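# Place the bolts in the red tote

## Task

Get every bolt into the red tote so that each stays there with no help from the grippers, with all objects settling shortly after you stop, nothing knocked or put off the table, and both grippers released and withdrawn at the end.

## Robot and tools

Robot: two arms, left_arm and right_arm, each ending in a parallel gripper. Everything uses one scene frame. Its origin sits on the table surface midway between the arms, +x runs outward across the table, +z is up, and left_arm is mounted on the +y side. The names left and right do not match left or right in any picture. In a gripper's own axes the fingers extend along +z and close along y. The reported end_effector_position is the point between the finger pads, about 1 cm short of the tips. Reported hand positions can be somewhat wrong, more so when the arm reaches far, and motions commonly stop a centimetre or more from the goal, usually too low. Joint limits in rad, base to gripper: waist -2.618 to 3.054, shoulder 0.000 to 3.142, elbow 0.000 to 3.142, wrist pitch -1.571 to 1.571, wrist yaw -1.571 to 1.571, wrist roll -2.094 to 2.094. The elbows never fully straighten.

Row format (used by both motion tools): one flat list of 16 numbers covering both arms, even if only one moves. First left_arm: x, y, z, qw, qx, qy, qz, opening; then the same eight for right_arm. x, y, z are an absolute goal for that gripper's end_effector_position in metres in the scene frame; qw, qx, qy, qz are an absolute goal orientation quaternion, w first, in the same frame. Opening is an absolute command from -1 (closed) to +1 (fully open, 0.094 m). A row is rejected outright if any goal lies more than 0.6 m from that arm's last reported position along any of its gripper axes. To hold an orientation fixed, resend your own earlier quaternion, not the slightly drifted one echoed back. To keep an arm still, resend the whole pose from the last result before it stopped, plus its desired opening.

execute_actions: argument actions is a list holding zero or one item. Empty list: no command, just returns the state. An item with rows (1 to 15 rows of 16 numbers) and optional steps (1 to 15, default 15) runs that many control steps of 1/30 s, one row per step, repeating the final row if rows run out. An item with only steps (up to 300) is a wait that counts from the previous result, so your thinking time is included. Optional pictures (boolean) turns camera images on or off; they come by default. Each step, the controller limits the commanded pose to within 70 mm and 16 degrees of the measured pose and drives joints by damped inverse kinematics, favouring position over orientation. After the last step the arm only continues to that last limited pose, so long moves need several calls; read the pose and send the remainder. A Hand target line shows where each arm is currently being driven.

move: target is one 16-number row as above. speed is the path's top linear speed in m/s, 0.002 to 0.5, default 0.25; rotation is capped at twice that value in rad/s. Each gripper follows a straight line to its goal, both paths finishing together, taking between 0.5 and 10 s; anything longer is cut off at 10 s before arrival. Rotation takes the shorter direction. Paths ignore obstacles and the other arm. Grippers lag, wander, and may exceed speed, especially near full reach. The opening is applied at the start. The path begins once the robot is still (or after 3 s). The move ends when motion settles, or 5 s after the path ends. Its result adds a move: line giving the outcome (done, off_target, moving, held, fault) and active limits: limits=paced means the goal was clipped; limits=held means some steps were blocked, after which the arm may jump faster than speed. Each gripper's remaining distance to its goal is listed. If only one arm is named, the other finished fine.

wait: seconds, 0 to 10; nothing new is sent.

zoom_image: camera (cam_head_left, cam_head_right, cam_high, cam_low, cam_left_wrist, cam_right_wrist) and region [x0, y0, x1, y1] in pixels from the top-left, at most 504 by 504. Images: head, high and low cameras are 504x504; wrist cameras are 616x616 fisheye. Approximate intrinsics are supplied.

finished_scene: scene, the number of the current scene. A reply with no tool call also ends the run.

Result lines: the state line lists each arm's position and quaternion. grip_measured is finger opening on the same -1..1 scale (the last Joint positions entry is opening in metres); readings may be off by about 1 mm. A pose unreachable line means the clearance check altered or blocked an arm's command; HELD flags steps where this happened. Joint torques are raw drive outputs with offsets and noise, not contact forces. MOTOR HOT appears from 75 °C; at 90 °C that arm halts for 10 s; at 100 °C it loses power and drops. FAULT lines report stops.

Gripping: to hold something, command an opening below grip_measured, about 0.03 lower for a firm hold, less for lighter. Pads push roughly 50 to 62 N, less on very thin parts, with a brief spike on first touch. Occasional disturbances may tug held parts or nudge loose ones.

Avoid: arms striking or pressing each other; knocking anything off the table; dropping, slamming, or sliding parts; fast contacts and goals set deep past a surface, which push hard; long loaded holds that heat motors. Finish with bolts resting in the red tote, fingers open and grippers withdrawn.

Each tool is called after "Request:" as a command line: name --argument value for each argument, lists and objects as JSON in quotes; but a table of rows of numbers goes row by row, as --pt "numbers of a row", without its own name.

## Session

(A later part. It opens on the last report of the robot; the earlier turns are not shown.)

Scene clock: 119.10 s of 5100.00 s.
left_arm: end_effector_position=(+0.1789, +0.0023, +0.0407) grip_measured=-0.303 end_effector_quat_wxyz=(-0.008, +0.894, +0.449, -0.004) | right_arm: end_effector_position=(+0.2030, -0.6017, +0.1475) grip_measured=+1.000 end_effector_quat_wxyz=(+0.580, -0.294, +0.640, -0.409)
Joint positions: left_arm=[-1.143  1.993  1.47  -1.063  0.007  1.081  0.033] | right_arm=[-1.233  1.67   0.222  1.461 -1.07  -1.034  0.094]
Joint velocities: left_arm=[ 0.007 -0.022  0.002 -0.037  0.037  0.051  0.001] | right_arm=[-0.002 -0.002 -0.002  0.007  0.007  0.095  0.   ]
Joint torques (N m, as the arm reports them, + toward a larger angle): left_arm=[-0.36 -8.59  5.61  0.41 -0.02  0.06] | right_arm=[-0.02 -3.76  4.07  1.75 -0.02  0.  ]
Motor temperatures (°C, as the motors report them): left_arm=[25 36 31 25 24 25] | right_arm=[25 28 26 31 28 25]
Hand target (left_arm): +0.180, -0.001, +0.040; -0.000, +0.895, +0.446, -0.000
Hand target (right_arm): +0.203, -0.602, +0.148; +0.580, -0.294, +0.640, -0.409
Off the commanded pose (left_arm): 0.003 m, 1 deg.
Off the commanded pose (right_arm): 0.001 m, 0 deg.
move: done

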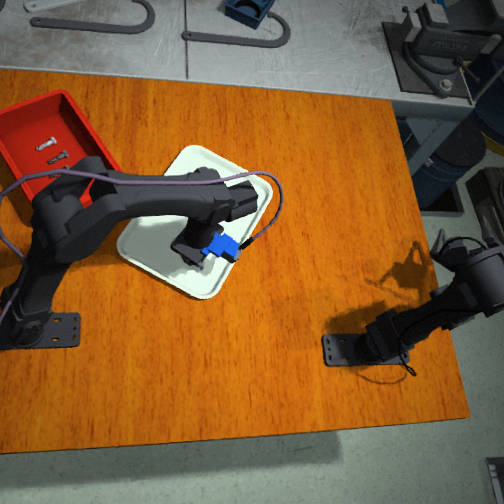

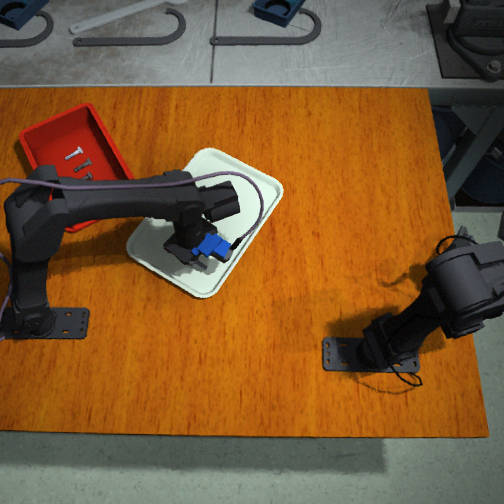

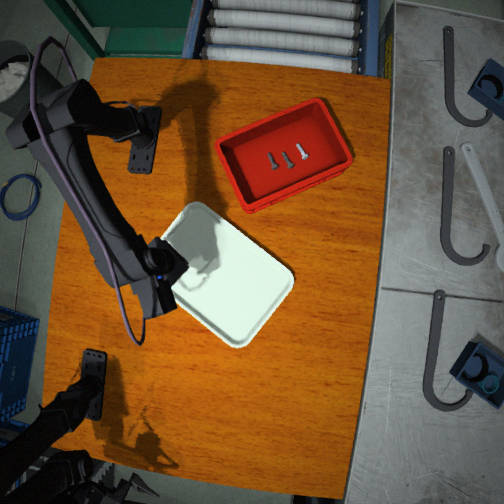

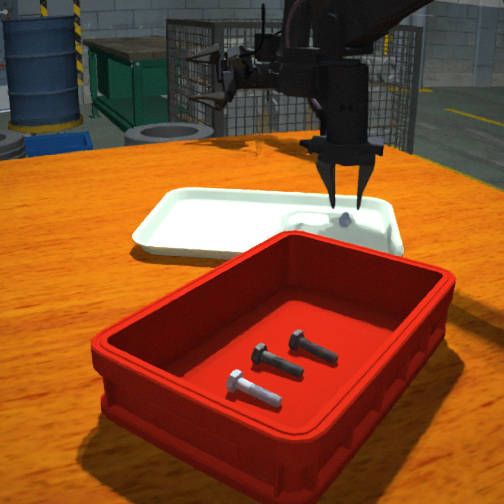

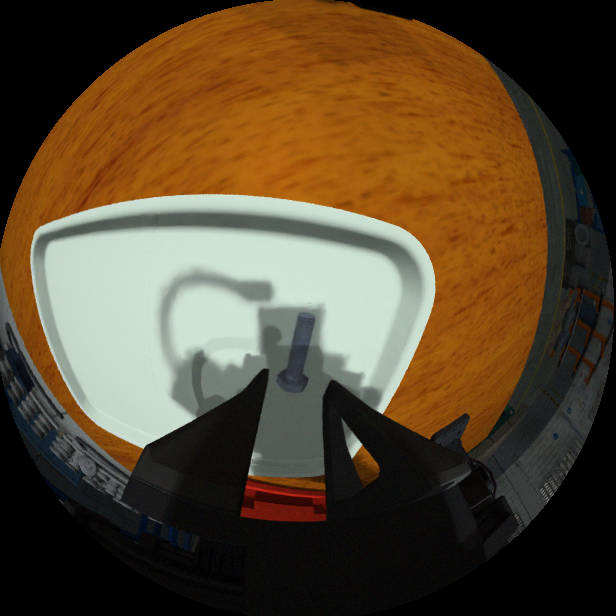

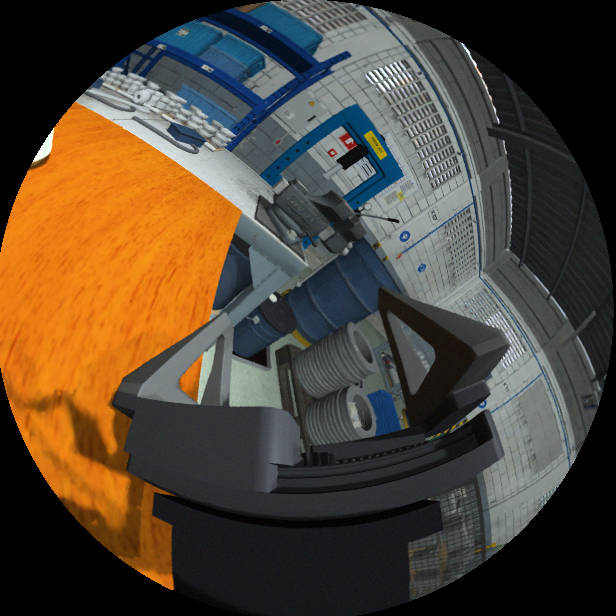

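Head is near the pads; shift forward ~10 mm.

Request:
move --target '[0.174,-0.009,0.03,0,0.895,0.446,0,-0.3,0.203,-0.602,0.148,0.58,-0.294,0.64,-0.409,1]' --speed 0.05

Request:
move --target '[0.174,-0.009,0.013,0,0.895,0.446,0,-0.3,0.203,-0.602,0.148,0.58,-0.294,0.64,-0.409,1]' --speed 0.03

Request:
move --target '[0.174,-0.009,0.013,0,0.895,0.446,0,-0.885,0.203,-0.602,0.148,0.58,-0.294,0.64,-0.409,1]'

Request:
move --target '[0.174,-0.009,0.145,0,0.895,0.446,0,-0.885,0.203,-0.602,0.148,0.58,-0.294,0.64,-0.409,1]'

Scene clock: 128.63 s of 5100.00 s.
left_arm: end_effector_position=(+0.1741, -0.0055, +0.0328) grip_measured=-0.303 end_effector_quat_wxyz=(-0.005, +0.895, +0.447, -0.003) | right_arm: end_effector_position=(+0.2030, -0.6017, +0.1475) grip_measured=+1.000 end_effector_quat_wxyz=(+0.580, -0.294, +0.640, -0.409)
Joint positions: left_arm=[-1.164  2.015  1.47  -1.035  0.007  1.064  0.033] | right_arm=[-1.233  1.67   0.222  1.461 -1.07  -1.034  0.094]
Joint velocities: left_arm=[-0.002 -0.017 -0.012 -0.007  0.022 -0.037 -0.001] | right_arm=[-0.012 -0.002 -0.012  0.007 -0.022 -0.051  0.   ]
Joint torques (N m, as the arm reports them, + toward a larger angle): left_arm=[-0.34 -8.34  6.18  0.44 -0.02 -0.05] | right_arm=[-0.04 -3.82  4.05  1.74  0.    0.01]
Motor temperatures (°C, as the motors report them): left_arm=[25 36 31 25 24 25] | right_arm=[25 28 26 31 28 25]
Hand target (left_arm): +0.174, -0.009, +0.030; -0.000, +0.895, +0.446, -0.000
Hand target (right_arm): +0.203, -0.602, +0.148; +0.580, -0.294, +0.640, -0.409
Off the commanded pose (left_arm): 0.004 m, 1 deg.
Off the commanded pose (right_arm): 0.001 m, 0 deg.
After step 90, 5.73 s passed at rest.
move: done

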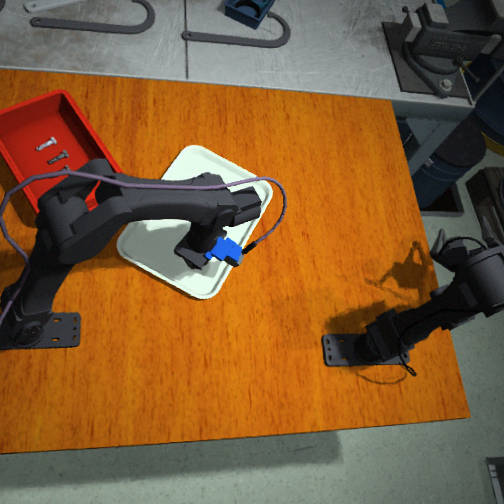

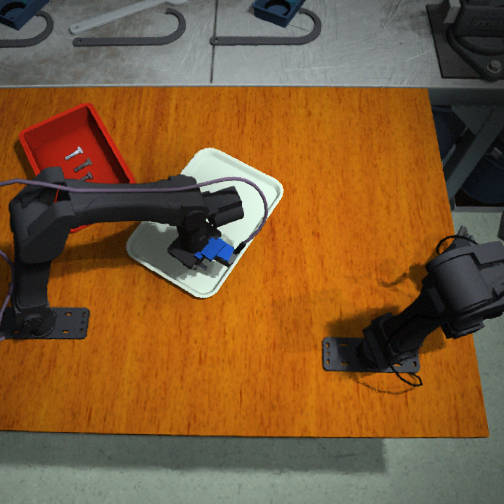

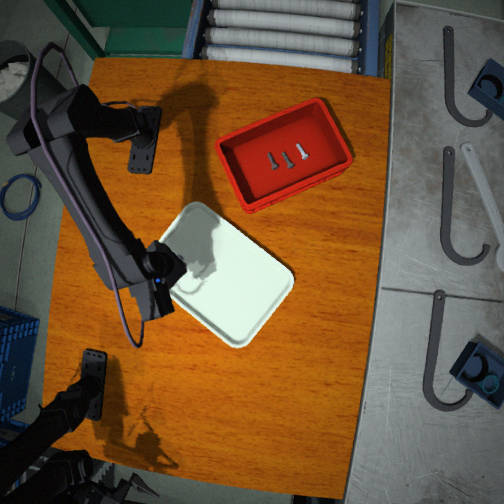

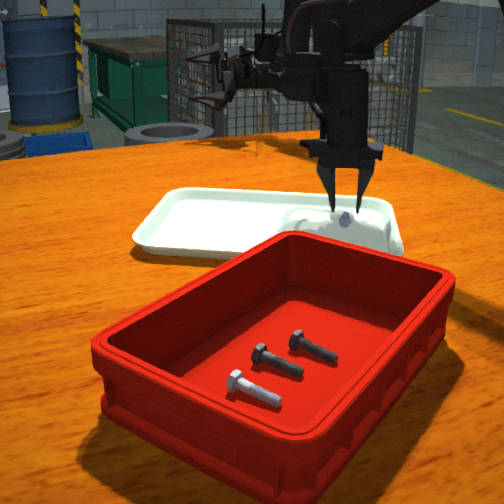

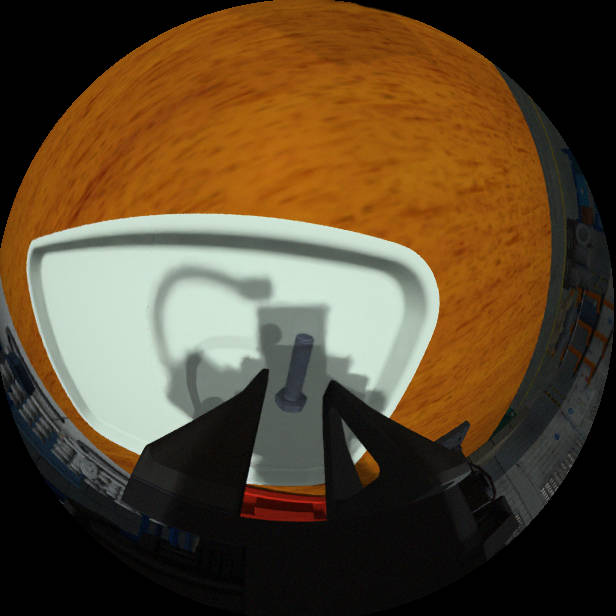

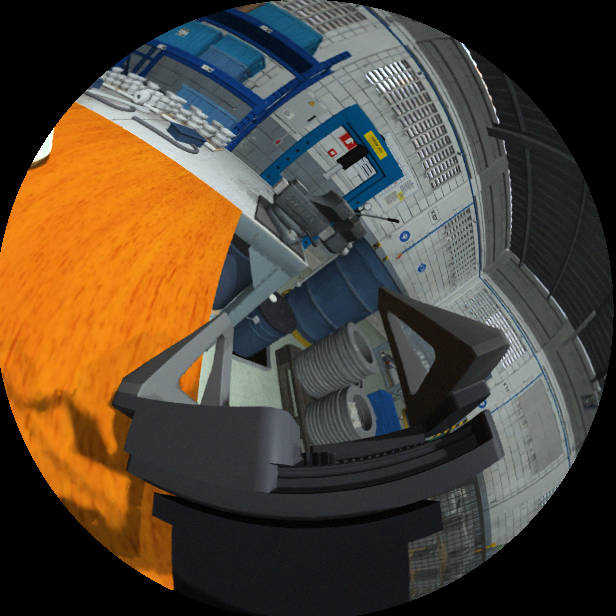

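Scene clock: 129.60 s of 5100.00 s.
left_arm: end_effector_position=(+0.1746, -0.0068, +0.0176) grip_measured=-0.302 end_effector_quat_wxyz=(-0.003, +0.895, +0.447, -0.003) | right_arm: end_effector_position=(+0.2030, -0.6017, +0.1475) grip_measured=+1.000 end_effector_quat_wxyz=(+0.580, -0.294, +0.640, -0.409)
Joint positions: left_arm=[-1.164  2.036  1.437 -0.978  0.007  1.064  0.033] | right_arm=[-1.233  1.67   0.222  1.461 -1.07  -1.034  0.094]
Joint velocities: left_arm=[-0.007 -0.012 -0.017 -0.007  0.022 -0.037  0.   ] | right_arm=[-0.007  0.002  0.002 -0.081  0.037  0.022  0.   ]
Joint torques (N m, as the arm reports them, + toward a larger angle): left_arm=[-0.19 -8.5   5.57  0.46 -0.05 -0.04] | right_arm=[-0.05 -3.83  4.11  1.75 -0.02 -0.02]
Motor temperatures (°C, as the motors report them): left_arm=[25 36 31 25 24 25] | right_arm=[25 28 26 31 28 25]
Hand target (left_arm): +0.174, -0.009, +0.013; -0.000, +0.895, +0.446, -0.000
Hand target (right_arm): +0.203, -0.602, +0.148; +0.580, -0.294, +0.640, -0.409
Off the commanded pose (left_arm): 0.005 m, 1 deg.
Off the commanded pose (right_arm): 0.001 m, 0 deg.
move: done

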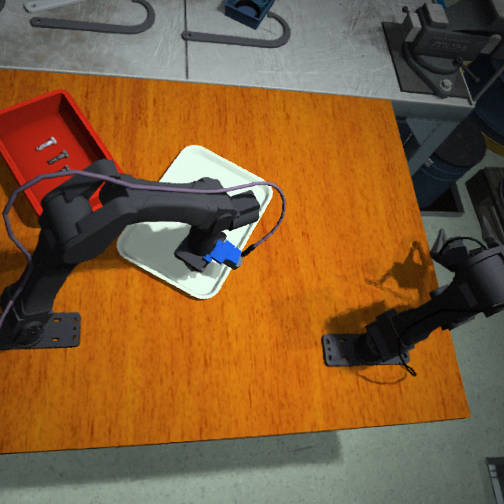

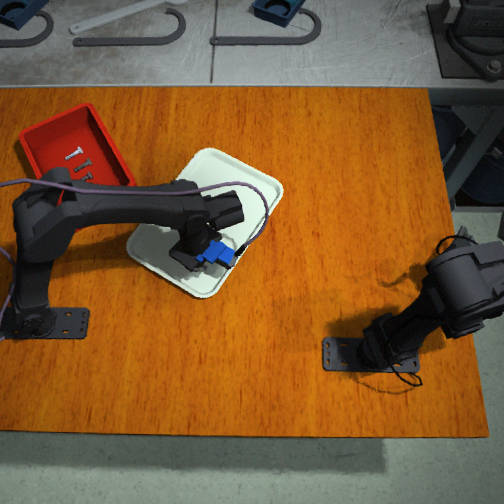

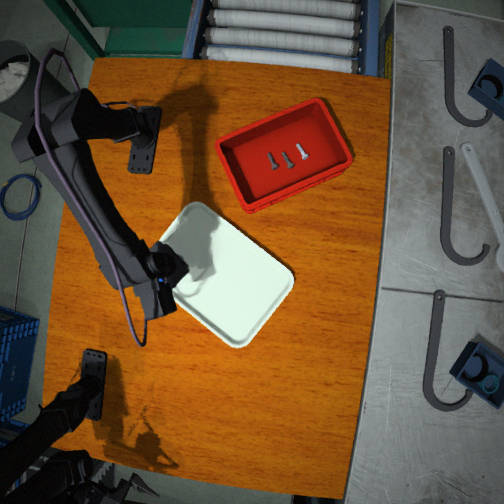

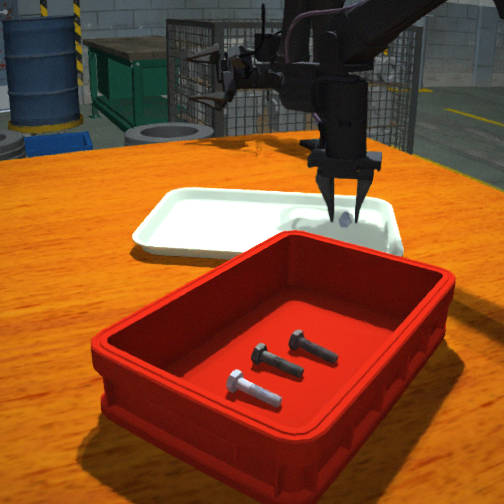

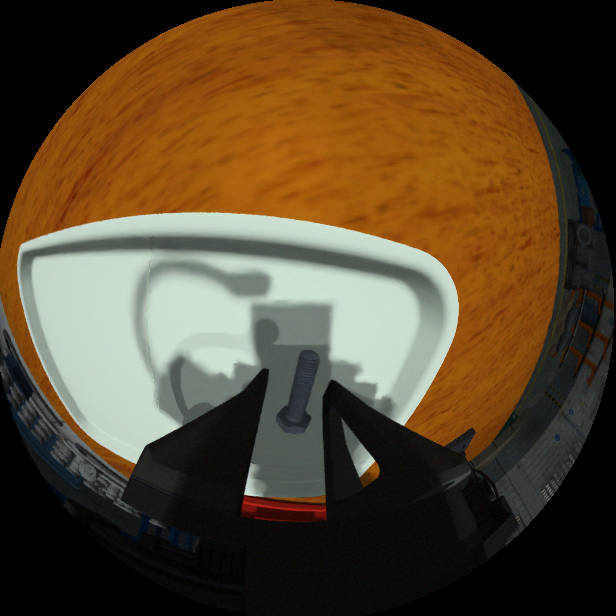

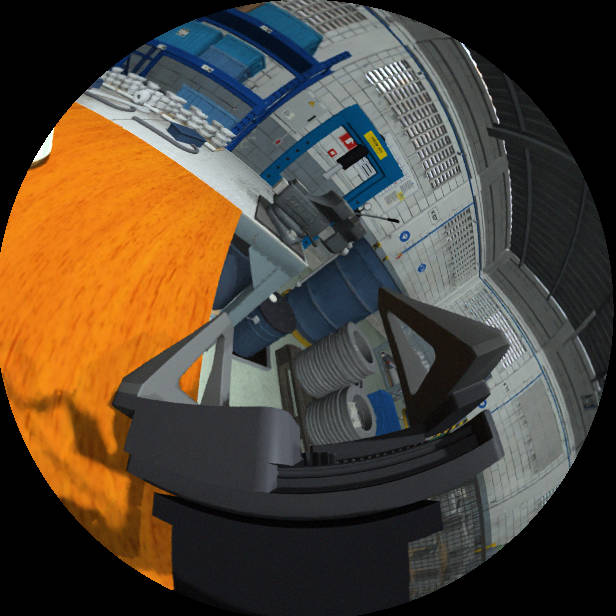

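Scene clock: 130.30 s of 5100.00 s.
left_arm: end_effector_position=(+0.1751, -0.0078, +0.0176) grip_measured=-0.860 end_effector_quat_wxyz=(-0.001, +0.894, +0.447, -0.003) | right_arm: end_effector_position=(+0.2030, -0.6017, +0.1475) grip_measured=+1.000 end_effector_quat_wxyz=(+0.580, -0.294, +0.640, -0.409)
Joint positions: left_arm=[-1.164  2.036  1.437 -0.974  0.007  1.063  0.007] | right_arm=[-1.233  1.67   0.222  1.461 -1.07  -1.034  0.094]
Joint velocities: left_arm=[-0.007 -0.017 -0.007 -0.007 -0.007 -0.037  0.   ] | right_arm=[ 0.007 -0.012  0.022 -0.022 -0.095 -0.007  0.   ]
Joint torques (N m, as the arm reports them, + toward a larger angle): left_arm=[-0.32 -8.5   5.3   0.4  -0.08 -0.02] | right_arm=[-0.05 -3.84  4.07  1.73 -0.02 -0.01]
Motor temperatures (°C, as the motors report them): left_arm=[25 36 31 25 24 25] | right_arm=[25 28 26 31 28 25]
Hand target (left_arm): +0.174, -0.009, +0.013; -0.000, +0.895, +0.446, -0.000
Hand target (right_arm): +0.203, -0.602, +0.148; +0.580, -0.294, +0.640, -0.409
Off the commanded pose (left_arm): 0.005 m, 0 deg.
Off the commanded pose (right_arm): 0.001 m, 0 deg.
move: done

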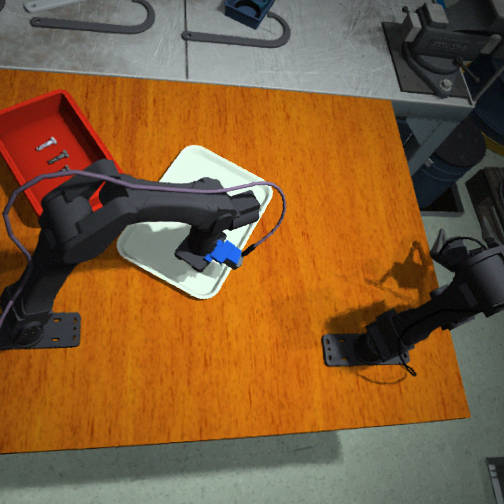

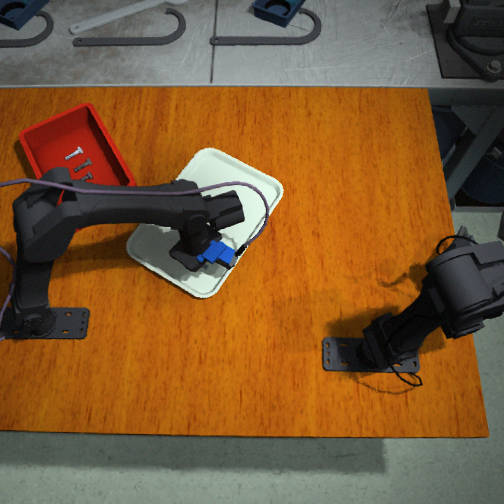

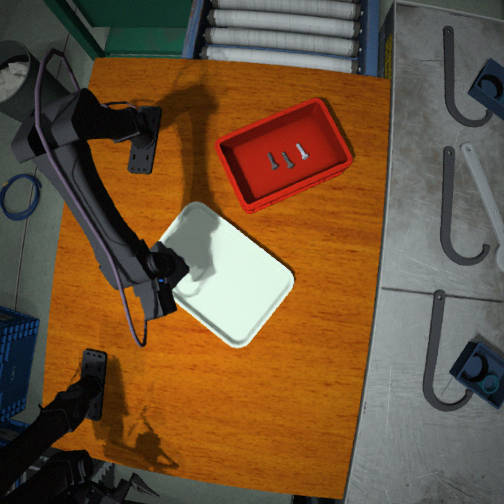

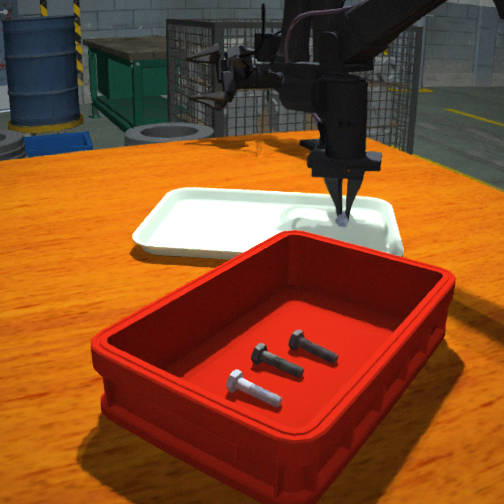

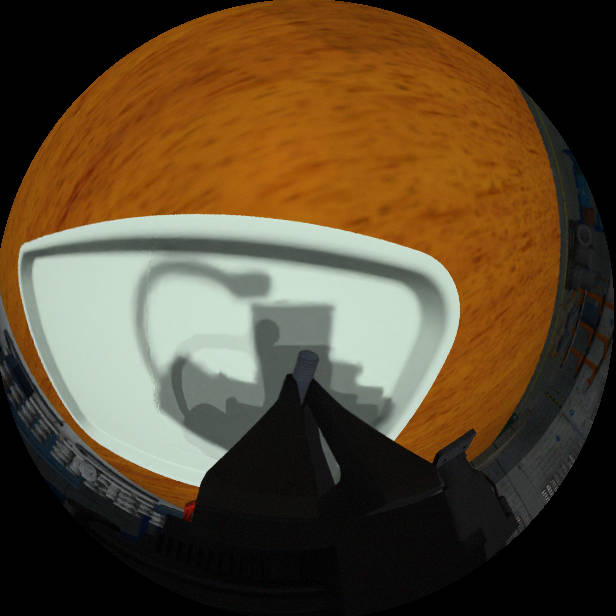

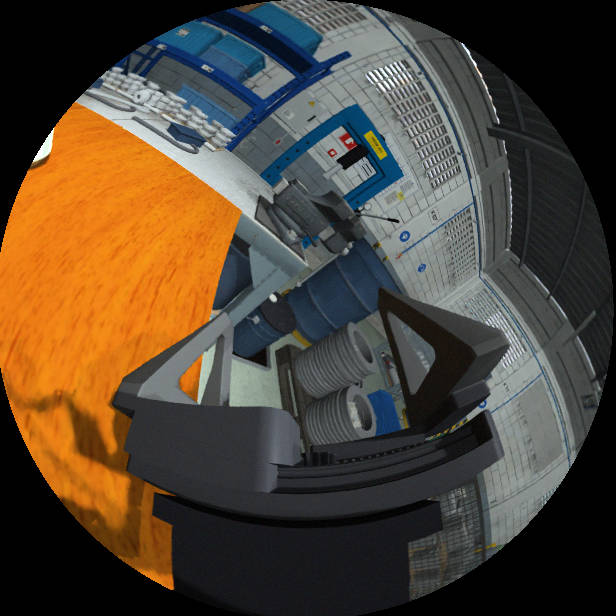

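Scene clock: 131.57 s of 5100.00 s.
left_arm: end_effector_position=(+0.1750, -0.0076, +0.1349) grip_measured=-0.860 end_effector_quat_wxyz=(-0.007, +0.894, +0.447, -0.003) | right_arm: end_effector_position=(+0.2030, -0.6017, +0.1475) grip_measured=+1.000 end_effector_quat_wxyz=(+0.580, -0.294, +0.640, -0.409)
Joint positions: left_arm=[-1.164  1.984  1.834 -1.435  0.007  1.063  0.007] | right_arm=[-1.233  1.67   0.222  1.461 -1.07  -1.034  0.094]
Joint velocities: left_arm=[-0.012  0.002 -0.012 -0.007  0.081  0.095 -0.   ] | right_arm=[ 0.007 -0.012 -0.002  0.037  0.022  0.051  0.   ]
Joint torques (N m, as the arm reports them, + toward a larger angle): left_arm=[-0.42 -9.6   8.77  0.   -0.04 -0.06] | right_arm=[-0.13 -3.84  4.15  1.73 -0.01  0.  ]
Motor temperatures (°C, as the motors report them): left_arm=[25 36 31 25 24 25] | right_arm=[25 28 26 31 28 25]
Hand target (left_arm): +0.174, -0.008, +0.145; +0.001, +0.895, +0.446, -0.000
Hand target (right_arm): +0.203, -0.602, +0.148; +0.580, -0.294, +0.640, -0.409
Off the commanded pose (left_arm): 0.010 m, 1 deg.
Off the commanded pose (right_arm): 0.001 m, 0 deg.
move: done

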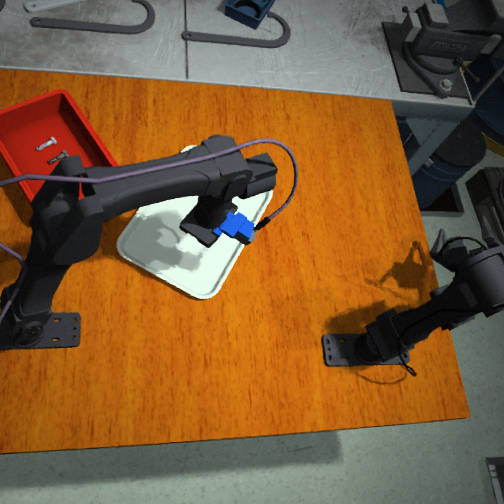

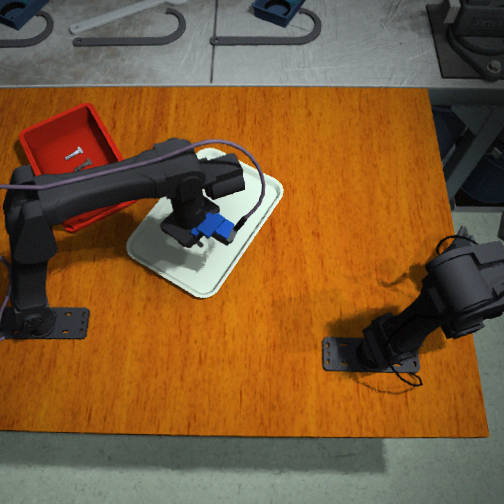

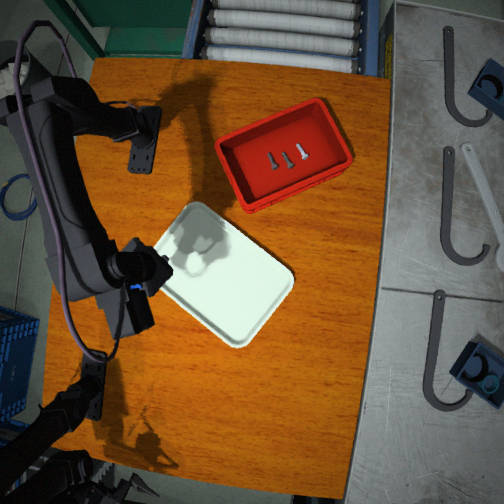

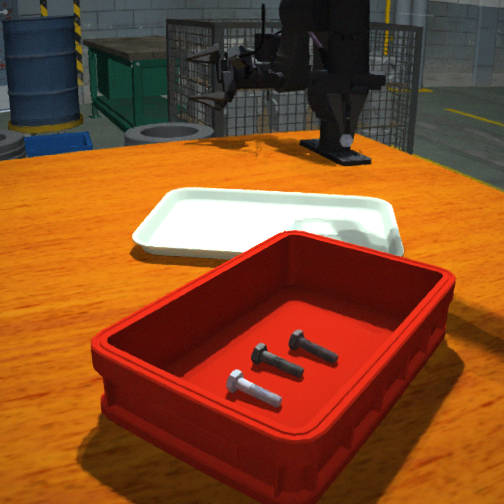

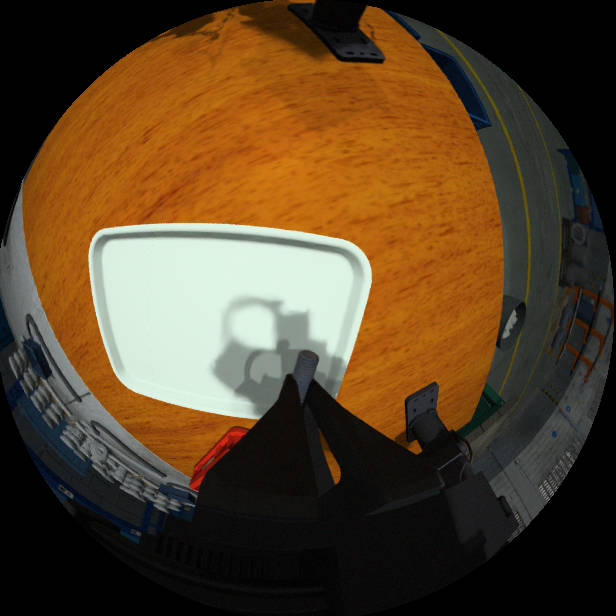

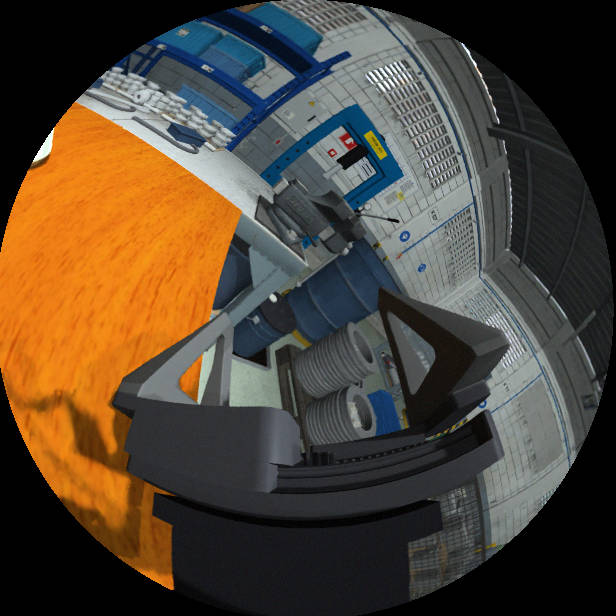

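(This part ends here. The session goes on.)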